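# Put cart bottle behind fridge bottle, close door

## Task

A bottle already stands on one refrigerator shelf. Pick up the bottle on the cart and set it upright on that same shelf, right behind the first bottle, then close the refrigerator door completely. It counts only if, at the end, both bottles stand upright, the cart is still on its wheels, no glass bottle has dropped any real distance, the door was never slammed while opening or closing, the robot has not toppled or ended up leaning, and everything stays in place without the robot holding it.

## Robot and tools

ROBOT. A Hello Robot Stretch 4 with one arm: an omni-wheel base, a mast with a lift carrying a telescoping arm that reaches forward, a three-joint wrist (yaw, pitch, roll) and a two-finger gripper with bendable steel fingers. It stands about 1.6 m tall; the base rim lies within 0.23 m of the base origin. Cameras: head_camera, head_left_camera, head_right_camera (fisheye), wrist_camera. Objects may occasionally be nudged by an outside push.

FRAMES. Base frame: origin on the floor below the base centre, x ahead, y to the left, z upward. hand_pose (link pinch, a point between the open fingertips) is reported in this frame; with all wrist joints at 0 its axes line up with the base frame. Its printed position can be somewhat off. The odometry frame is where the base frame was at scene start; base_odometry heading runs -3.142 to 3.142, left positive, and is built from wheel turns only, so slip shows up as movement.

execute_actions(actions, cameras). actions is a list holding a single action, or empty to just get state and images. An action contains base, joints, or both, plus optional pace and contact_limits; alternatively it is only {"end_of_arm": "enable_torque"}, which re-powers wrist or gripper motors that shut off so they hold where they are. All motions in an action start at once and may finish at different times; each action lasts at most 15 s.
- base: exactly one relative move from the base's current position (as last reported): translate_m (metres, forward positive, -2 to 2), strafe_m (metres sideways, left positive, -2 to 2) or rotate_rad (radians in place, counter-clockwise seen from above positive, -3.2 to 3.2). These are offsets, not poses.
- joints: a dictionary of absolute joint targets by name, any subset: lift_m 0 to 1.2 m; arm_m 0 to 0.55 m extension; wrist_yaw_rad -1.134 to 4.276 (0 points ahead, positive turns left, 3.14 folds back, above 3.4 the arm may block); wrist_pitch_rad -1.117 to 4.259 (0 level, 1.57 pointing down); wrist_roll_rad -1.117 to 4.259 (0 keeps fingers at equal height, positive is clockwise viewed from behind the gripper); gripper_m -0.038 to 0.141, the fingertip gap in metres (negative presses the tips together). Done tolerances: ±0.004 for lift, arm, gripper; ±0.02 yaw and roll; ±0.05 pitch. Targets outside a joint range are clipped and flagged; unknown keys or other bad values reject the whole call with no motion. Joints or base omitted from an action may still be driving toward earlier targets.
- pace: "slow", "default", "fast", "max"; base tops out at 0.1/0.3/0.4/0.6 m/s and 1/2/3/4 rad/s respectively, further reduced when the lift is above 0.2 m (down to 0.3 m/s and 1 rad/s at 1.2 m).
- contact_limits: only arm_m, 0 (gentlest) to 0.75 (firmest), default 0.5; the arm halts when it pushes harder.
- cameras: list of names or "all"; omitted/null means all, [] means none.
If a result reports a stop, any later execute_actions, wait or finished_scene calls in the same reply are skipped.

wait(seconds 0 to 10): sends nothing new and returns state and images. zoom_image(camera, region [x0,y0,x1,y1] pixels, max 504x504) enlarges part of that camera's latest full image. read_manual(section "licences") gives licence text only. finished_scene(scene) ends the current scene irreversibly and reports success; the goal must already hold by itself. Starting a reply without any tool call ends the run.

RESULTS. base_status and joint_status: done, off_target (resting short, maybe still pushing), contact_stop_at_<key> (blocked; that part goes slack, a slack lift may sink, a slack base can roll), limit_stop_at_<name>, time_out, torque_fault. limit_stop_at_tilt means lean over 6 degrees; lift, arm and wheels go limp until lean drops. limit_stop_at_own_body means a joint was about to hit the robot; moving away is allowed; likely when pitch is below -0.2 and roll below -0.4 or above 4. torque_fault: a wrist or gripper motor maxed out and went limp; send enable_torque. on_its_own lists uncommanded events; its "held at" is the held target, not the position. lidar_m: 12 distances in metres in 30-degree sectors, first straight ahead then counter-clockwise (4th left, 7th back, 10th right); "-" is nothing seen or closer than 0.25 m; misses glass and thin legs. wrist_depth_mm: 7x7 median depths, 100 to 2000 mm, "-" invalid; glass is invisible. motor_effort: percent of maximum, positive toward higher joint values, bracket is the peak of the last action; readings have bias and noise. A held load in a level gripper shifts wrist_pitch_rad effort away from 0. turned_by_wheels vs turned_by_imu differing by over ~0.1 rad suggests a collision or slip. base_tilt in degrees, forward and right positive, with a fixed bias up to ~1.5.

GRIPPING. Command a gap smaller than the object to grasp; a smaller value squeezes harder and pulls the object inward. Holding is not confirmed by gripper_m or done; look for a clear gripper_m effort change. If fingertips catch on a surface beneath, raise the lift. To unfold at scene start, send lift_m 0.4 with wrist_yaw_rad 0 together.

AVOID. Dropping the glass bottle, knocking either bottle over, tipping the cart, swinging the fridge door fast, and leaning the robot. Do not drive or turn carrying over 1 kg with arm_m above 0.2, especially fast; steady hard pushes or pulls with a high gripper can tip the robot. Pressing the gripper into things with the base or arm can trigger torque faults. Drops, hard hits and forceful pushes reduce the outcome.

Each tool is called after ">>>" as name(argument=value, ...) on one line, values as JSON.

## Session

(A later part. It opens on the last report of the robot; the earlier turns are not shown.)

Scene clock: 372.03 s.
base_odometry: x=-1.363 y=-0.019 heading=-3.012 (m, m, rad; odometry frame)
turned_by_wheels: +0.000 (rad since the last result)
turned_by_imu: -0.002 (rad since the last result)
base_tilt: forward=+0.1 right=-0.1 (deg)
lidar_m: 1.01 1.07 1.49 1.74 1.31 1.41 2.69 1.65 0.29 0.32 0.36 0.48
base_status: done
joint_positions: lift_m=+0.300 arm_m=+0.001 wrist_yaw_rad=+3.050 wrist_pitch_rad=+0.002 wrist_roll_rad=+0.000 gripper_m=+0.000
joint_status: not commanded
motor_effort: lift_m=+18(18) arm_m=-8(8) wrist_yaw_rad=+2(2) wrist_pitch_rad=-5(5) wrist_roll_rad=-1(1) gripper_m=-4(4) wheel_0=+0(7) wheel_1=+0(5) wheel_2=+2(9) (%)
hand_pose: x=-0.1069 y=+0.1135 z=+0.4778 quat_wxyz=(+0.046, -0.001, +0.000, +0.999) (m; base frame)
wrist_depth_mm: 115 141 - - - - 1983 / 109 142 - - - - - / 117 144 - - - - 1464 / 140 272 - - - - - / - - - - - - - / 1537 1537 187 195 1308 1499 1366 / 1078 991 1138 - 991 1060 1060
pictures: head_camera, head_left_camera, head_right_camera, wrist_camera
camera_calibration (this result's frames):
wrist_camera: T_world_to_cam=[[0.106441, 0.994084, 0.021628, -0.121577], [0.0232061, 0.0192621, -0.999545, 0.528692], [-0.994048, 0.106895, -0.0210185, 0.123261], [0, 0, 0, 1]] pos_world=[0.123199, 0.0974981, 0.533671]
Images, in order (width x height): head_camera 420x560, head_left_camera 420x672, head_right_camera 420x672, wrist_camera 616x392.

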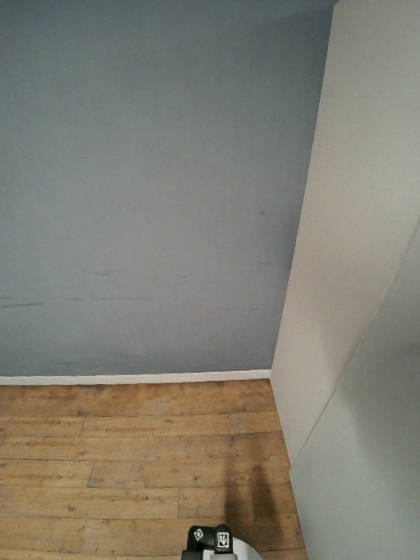

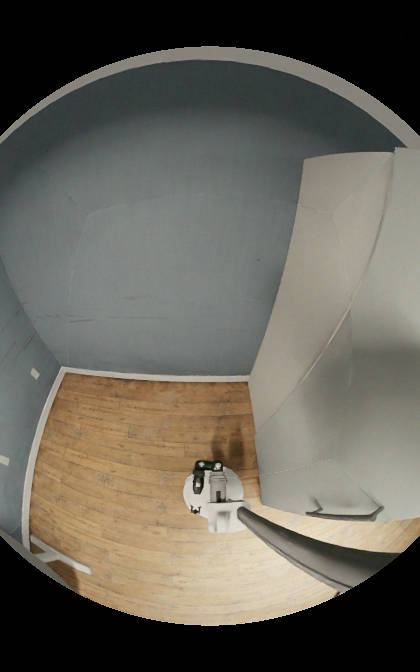

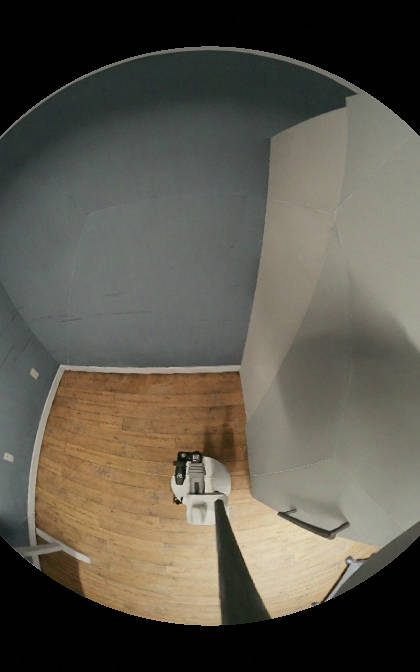

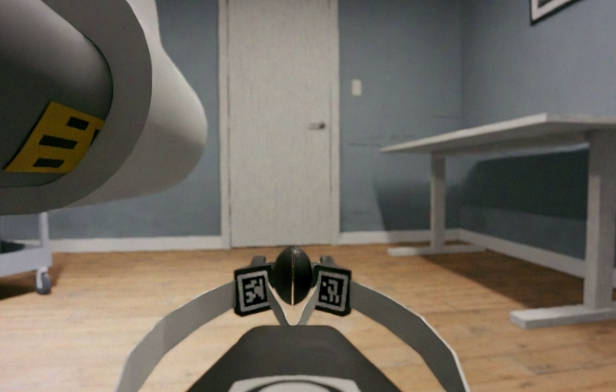

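>>> execute_actions(actions=[{"base":{"translate_m":0.08},"pace":"slow"}], cameras=[])

>>> execute_actions(actions=[{"base":{"strafe_m":-0.45},"pace":"slow"}], cameras=["head_left_camera","head_right_camera"])

Scene clock: 379.87 s.
base_odometry: x=-1.442 y=-0.029 heading=-3.012 (m, m, rad; odometry frame)
turned_by_wheels: +0.000 (rad since the last result)
turned_by_imu: -0.001 (rad since the last result)
base_tilt: forward=+0.2 right=+0.0 (deg)
lidar_m: 0.92 0.98 1.34 1.72 1.38 1.41 2.78 1.71 0.35 0.32 0.35 0.50
base_status: done
joint_positions: lift_m=+0.300 arm_m=+0.001 wrist_yaw_rad=+3.050 wrist_pitch_rad=+0.002 wrist_roll_rad=+0.000 gripper_m=+0.000
joint_status: not commanded
motor_effort: lift_m=+18(18) arm_m=-9(8) wrist_yaw_rad=+2(1) wrist_pitch_rad=-5(6) wrist_roll_rad=+0(0) gripper_m=-4(5) wheel_0=+2(3) wheel_1=+1(4) wheel_2=+0(6) (%)
hand_pose: x=-0.1069 y=+0.1135 z=+0.4778 quat_wxyz=(+0.046, -0.001, +0.000, +0.999) (m; base frame)
wrist_depth_mm: 115 141 - - - - - / 109 142 - - - - - / 117 143 - - - - 1499 / 140 271 - - - - - / - - - - - - 1921 / 1537 1537 187 195 1308 1499 1397 / 1060 991 1138 - 991 1078 1060
pictures: none
No camera images: the call's "cameras" was empty. Leave "cameras" out to get every camera's image.

Scene clock: 385.50 s.
base_odometry: x=-1.500 y=+0.417 heading=-3.012 (m, m, rad; odometry frame)
turned_by_wheels: +0.000 (rad since the last result)
turned_by_imu: -0.002 (rad since the last result)
base_tilt: forward=+0.2 right=+0.0 (deg)
lidar_m: 0.25 0.99 1.33 2.17 1.72 2.03 1.79 1.43 2.65 0.32 0.25 0.25
base_status: done
joint_positions: lift_m=+0.300 arm_m=+0.001 wrist_yaw_rad=+3.050 wrist_pitch_rad=+0.002 wrist_roll_rad=+0.000 gripper_m=+0.000
joint_status: not commanded
motor_effort: lift_m=+19(18) arm_m=-8(8) wrist_yaw_rad=+1(1) wrist_pitch_rad=-5(6) wrist_roll_rad=+1(1) gripper_m=-4(3) wheel_0=+2(12) wheel_1=-2(10) wheel_2=+1(2) (%)
hand_pose: x=-0.1069 y=+0.1135 z=+0.4778 quat_wxyz=(+0.046, -0.001, +0.000, +0.999) (m; base frame)
wrist_depth_mm: 115 141 - - - - - / 109 142 - - - - - / 117 143 - - - - - / 140 272 - - - - - / 1708 - - - - - - / 1366 1499 187 195 1308 1499 1499 / 1078 991 1138 - 991 1060 1060
pictures: head_left_camera, head_right_camera
Images, in order (width x height): head_left_camera 420x672, head_right_camera 420x672.

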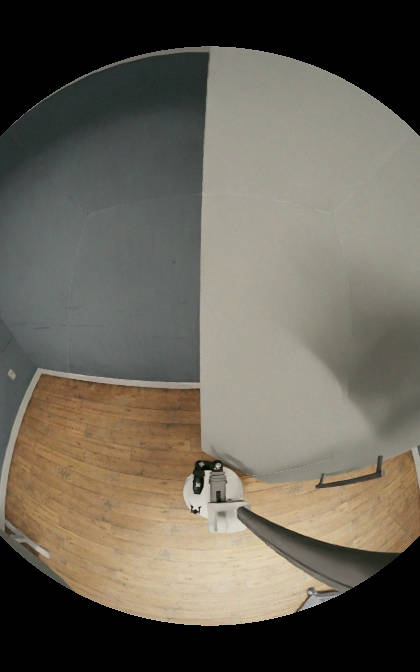

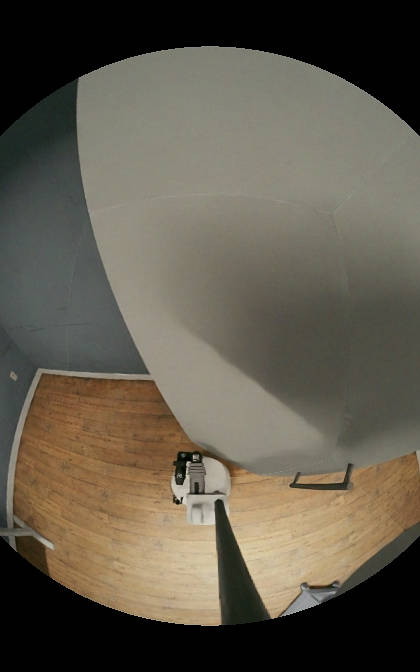

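>>> execute_actions(actions=[{"base":{"translate_m":-0.05},"pace":"slow"}], cameras=[])

>>> execute_actions(actions=[{"base":{"strafe_m":-0.33},"pace":"slow"}], cameras=["head_left_camera","head_camera"])

Scene clock: 392.00 s.
base_odometry: x=-1.451 y=+0.424 heading=-3.012 (m, m, rad; odometry frame)
turned_by_wheels: +0.000 (rad since the last result)
turned_by_imu: -0.001 (rad since the last result)
base_tilt: forward=+0.1 right=-0.1 (deg)
lidar_m: 0.36 1.02 1.38 2.18 1.70 2.00 1.72 1.38 2.63 2.52 0.54 0.37
base_status: done
joint_positions: lift_m=+0.300 arm_m=+0.001 wrist_yaw_rad=+3.050 wrist_pitch_rad=+0.002 wrist_roll_rad=+0.000 gripper_m=+0.000
joint_status: not commanded
motor_effort: lift_m=+18(18) arm_m=-8(8) wrist_yaw_rad=+1(2) wrist_pitch_rad=-5(5) wrist_roll_rad=+2(1) gripper_m=-4(4) wheel_0=-1(3) wheel_1=-3(4) wheel_2=+1(6) (%)
hand_pose: x=-0.1069 y=+0.1135 z=+0.4778 quat_wxyz=(+0.046, -0.001, +0.000, +0.999) (m; base frame)
wrist_depth_mm: 115 141 - - - - - / 109 142 - - - - - / 117 143 - - - - - / 140 271 - - - - - / 1708 - - - - - - / 1397 1537 187 194 1281 1499 1464 / 1078 991 1138 - 991 1078 1042
pictures: none
No camera images: the call's "cameras" was empty. Leave "cameras" out to get every camera's image.

Scene clock: 396.43 s.
base_odometry: x=-1.493 y=+0.751 heading=-3.012 (m, m, rad; odometry frame)
turned_by_wheels: +0.000 (rad since the last result)
turned_by_imu: -0.002 (rad since the last result)
base_tilt: forward=+0.2 right=-0.2 (deg)
lidar_m: 0.35 0.37 0.56 2.53 1.98 2.52 1.35 1.24 2.29 2.20 1.43 0.33
base_status: done
joint_positions: lift_m=+0.300 arm_m=+0.001 wrist_yaw_rad=+3.050 wrist_pitch_rad=+0.002 wrist_roll_rad=+0.000 gripper_m=+0.000
joint_status: not commanded
motor_effort: lift_m=+18(18) arm_m=-9(8) wrist_yaw_rad=+2(1) wrist_pitch_rad=-5(5) wrist_roll_rad=+1(1) gripper_m=-4(4) wheel_0=+2(4) wheel_1=-2(6) wheel_2=+0(2) (%)
hand_pose: x=-0.1069 y=+0.1135 z=+0.4778 quat_wxyz=(+0.046, -0.001, +0.000, +0.999) (m; base frame)
wrist_depth_mm: 115 141 - - - - - / 109 142 - - - - - / 117 143 - - - - - / 141 271 - - - - - / - 1863 - - - - - / 1430 1430 187 195 1308 1499 1464 / 1078 991 1138 - 1008 1060 1042
pictures: head_camera, head_left_camera
Images, in order (width x height): head_camera 420x560, head_left_camera 420x672.

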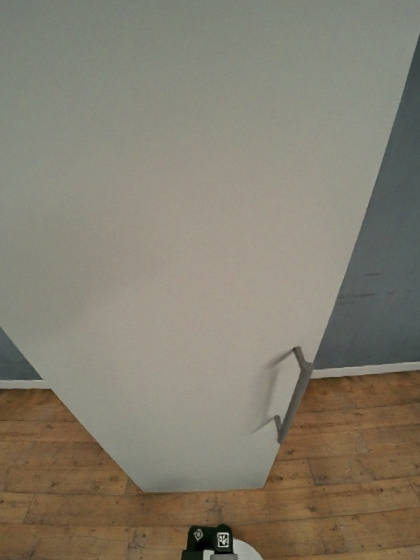

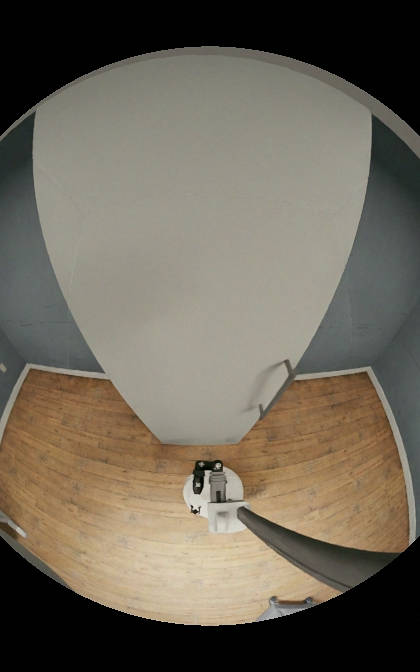

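Door coasted shut; press gently nearer the free edge.

>>> execute_actions(actions=[{"base":{"strafe_m":-0.08},"pace":"slow"}], cameras=[])

>>> execute_actions(actions=[{"base":{"translate_m":0.14},"pace":"slow"}], cameras=[])

>>> execute_actions(actions=[{"base":{"translate_m":-0.45}}])

Scene clock: 402.93 s.
base_odometry: x=-1.504 y=+0.830 heading=-3.012 (m, m, rad; odometry frame)
turned_by_wheels: +0.000 (rad since the last result)
turned_by_imu: -0.002 (rad since the last result)
base_tilt: forward=+0.1 right=+0.0 (deg)
lidar_m: 0.34 0.37 0.54 2.59 2.03 2.61 1.23 1.23 2.23 2.10 1.43 0.34
base_status: done
joint_positions: lift_m=+0.300 arm_m=+0.001 wrist_yaw_rad=+3.050 wrist_pitch_rad=+0.002 wrist_roll_rad=+0.000 gripper_m=+0.000
joint_status: not commanded
motor_effort: lift_m=+18(18) arm_m=-8(8) wrist_yaw_rad=+1(1) wrist_pitch_rad=-5(6) wrist_roll_rad=+1(1) gripper_m=-5(3) wheel_0=+1(5) wheel_1=-1(6) wheel_2=+0(1) (%)
hand_pose: x=-0.1069 y=+0.1135 z=+0.4778 quat_wxyz=(+0.046, -0.001, +0.000, +0.999) (m; base frame)
wrist_depth_mm: 115 141 - - - - - / 109 142 - - - - - / 117 143 1921 - - - - / 140 272 - - - - - / - 1708 1983 - - - - / 1499 1397 187 194 1308 1499 1464 / 1098 991 1118 - 991 1078 1042
pictures: none
No camera images: the call's "cameras" was empty. Leave "cameras" out to get every camera's image.

Scene clock: 405.63 s.
base_odometry: x=-1.643 y=+0.812 heading=-3.012 (m, m, rad; odometry frame)
turned_by_wheels: +0.000 (rad since the last result)
turned_by_imu: -0.001 (rad since the last result)
base_tilt: forward=+0.2 right=+0.0 (deg)
lidar_m: 0.25 0.25 0.33 2.60 2.12 2.57 1.36 1.40 2.23 2.10 1.24 0.25
base_status: done
joint_positions: lift_m=+0.300 arm_m=+0.001 wrist_yaw_rad=+3.050 wrist_pitch_rad=+0.002 wrist_roll_rad=+0.000 gripper_m=+0.000
joint_status: not commanded
motor_effort: lift_m=+19(19) arm_m=-8(9) wrist_yaw_rad=+1(2) wrist_pitch_rad=-5(5) wrist_roll_rad=+0(1) gripper_m=-5(3) wheel_0=+0(4) wheel_1=+0(4) wheel_2=+0(5) (%)
hand_pose: x=-0.1069 y=+0.1135 z=+0.4778 quat_wxyz=(+0.046, -0.001, +0.000, +0.999) (m; base frame)
wrist_depth_mm: 115 141 - - - - - / 109 142 - - - - - / 117 143 1983 - - - - / 141 272 - - - - - / - 1708 - - - - - / 1499 1537 187 194 1308 1499 1464 / 1078 1008 1138 - 991 1078 1060
pictures: none
No camera images: the call's "cameras" was empty. Leave "cameras" out to get every camera's image.

Scene clock: 408.63 s.
base_odometry: x=-1.196 y=+0.870 heading=-3.012 (m, m, rad; odometry frame)
turned_by_wheels: +0.000 (rad since the last result)
turned_by_imu: +0.000 (rad since the last result)
base_tilt: forward=+0.2 right=-0.1 (deg)
lidar_m: 0.61 0.69 1.85 2.47 1.92 2.50 1.03 0.91 2.20 2.10 1.88 1.37
base_status: done
joint_positions: lift_m=+0.300 arm_m=+0.001 wrist_yaw_rad=+3.050 wrist_pitch_rad=+0.002 wrist_roll_rad=+0.000 gripper_m=+0.000
joint_status: not commanded
motor_effort: lift_m=+18(19) arm_m=-8(8) wrist_yaw_rad=+2(1) wrist_pitch_rad=-5(5) wrist_roll_rad=+0(1) gripper_m=-3(4) wheel_0=+1(6) wheel_1=-1(5) wheel_2=-2(8) (%)
hand_pose: x=-0.1069 y=+0.1135 z=+0.4778 quat_wxyz=(+0.046, -0.001, +0.000, +0.999) (m; base frame)
wrist_depth_mm: 115 141 - - - - - / 109 142 - - - - - / 117 143 - - - - - / 141 272 - - - - - / - 1708 - - - - - / 1118 1078 187 194 1308 1499 1464 / 1078 991 1138 - 991 1060 1060
pictures: head_camera, head_left_camera, head_right_camera, wrist_camera
camera_calibration (this result's frames):
wrist_camera: T_world_to_cam=[[0.106378, 0.994091, 0.021628, -0.121566], [0.0232048, 0.0192636, -0.999545, 0.528672], [-0.994055, 0.106831, -0.0210185, 0.123262], [0, 0, 0, 1]] pos_world=[0.123193, 0.0974949, 0.533651]
Images, in order (width x height): head_camera 420x560, head_left_camera 420x672, head_right_camera 420x672, wrist_camera 616x392.

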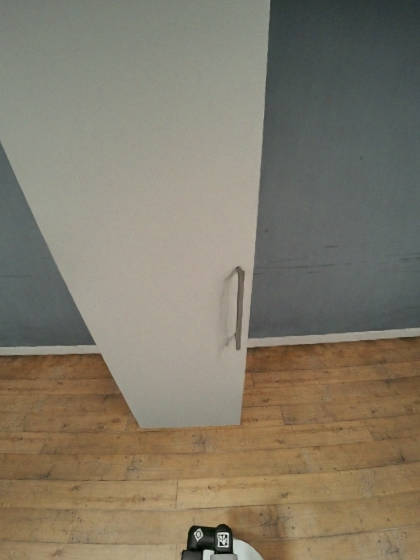

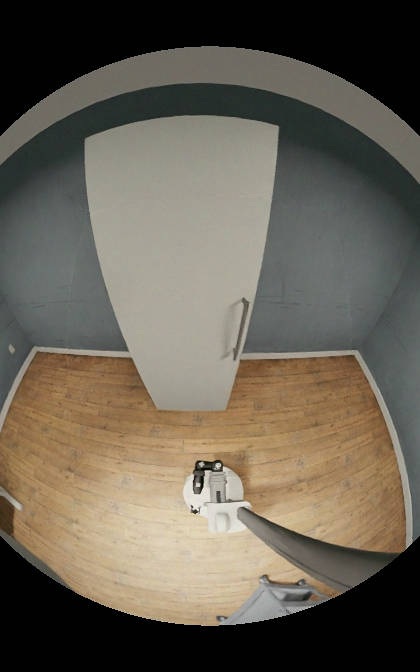

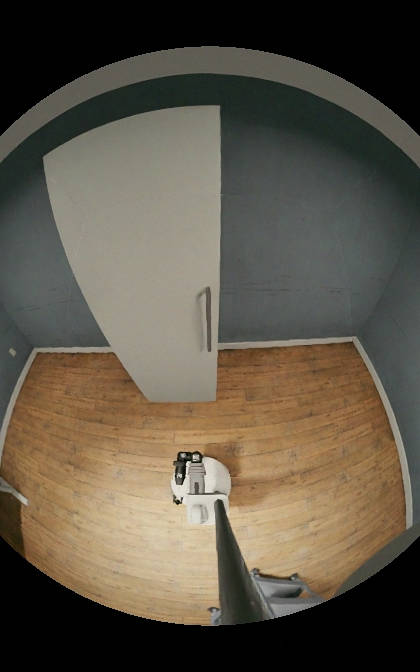

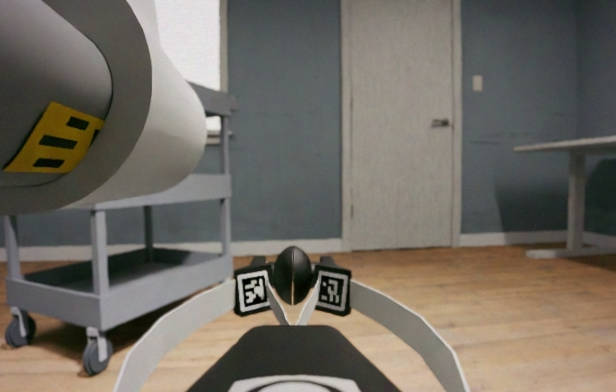

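>>> finished_scene(scene=2)

The scene is finished: the task was done.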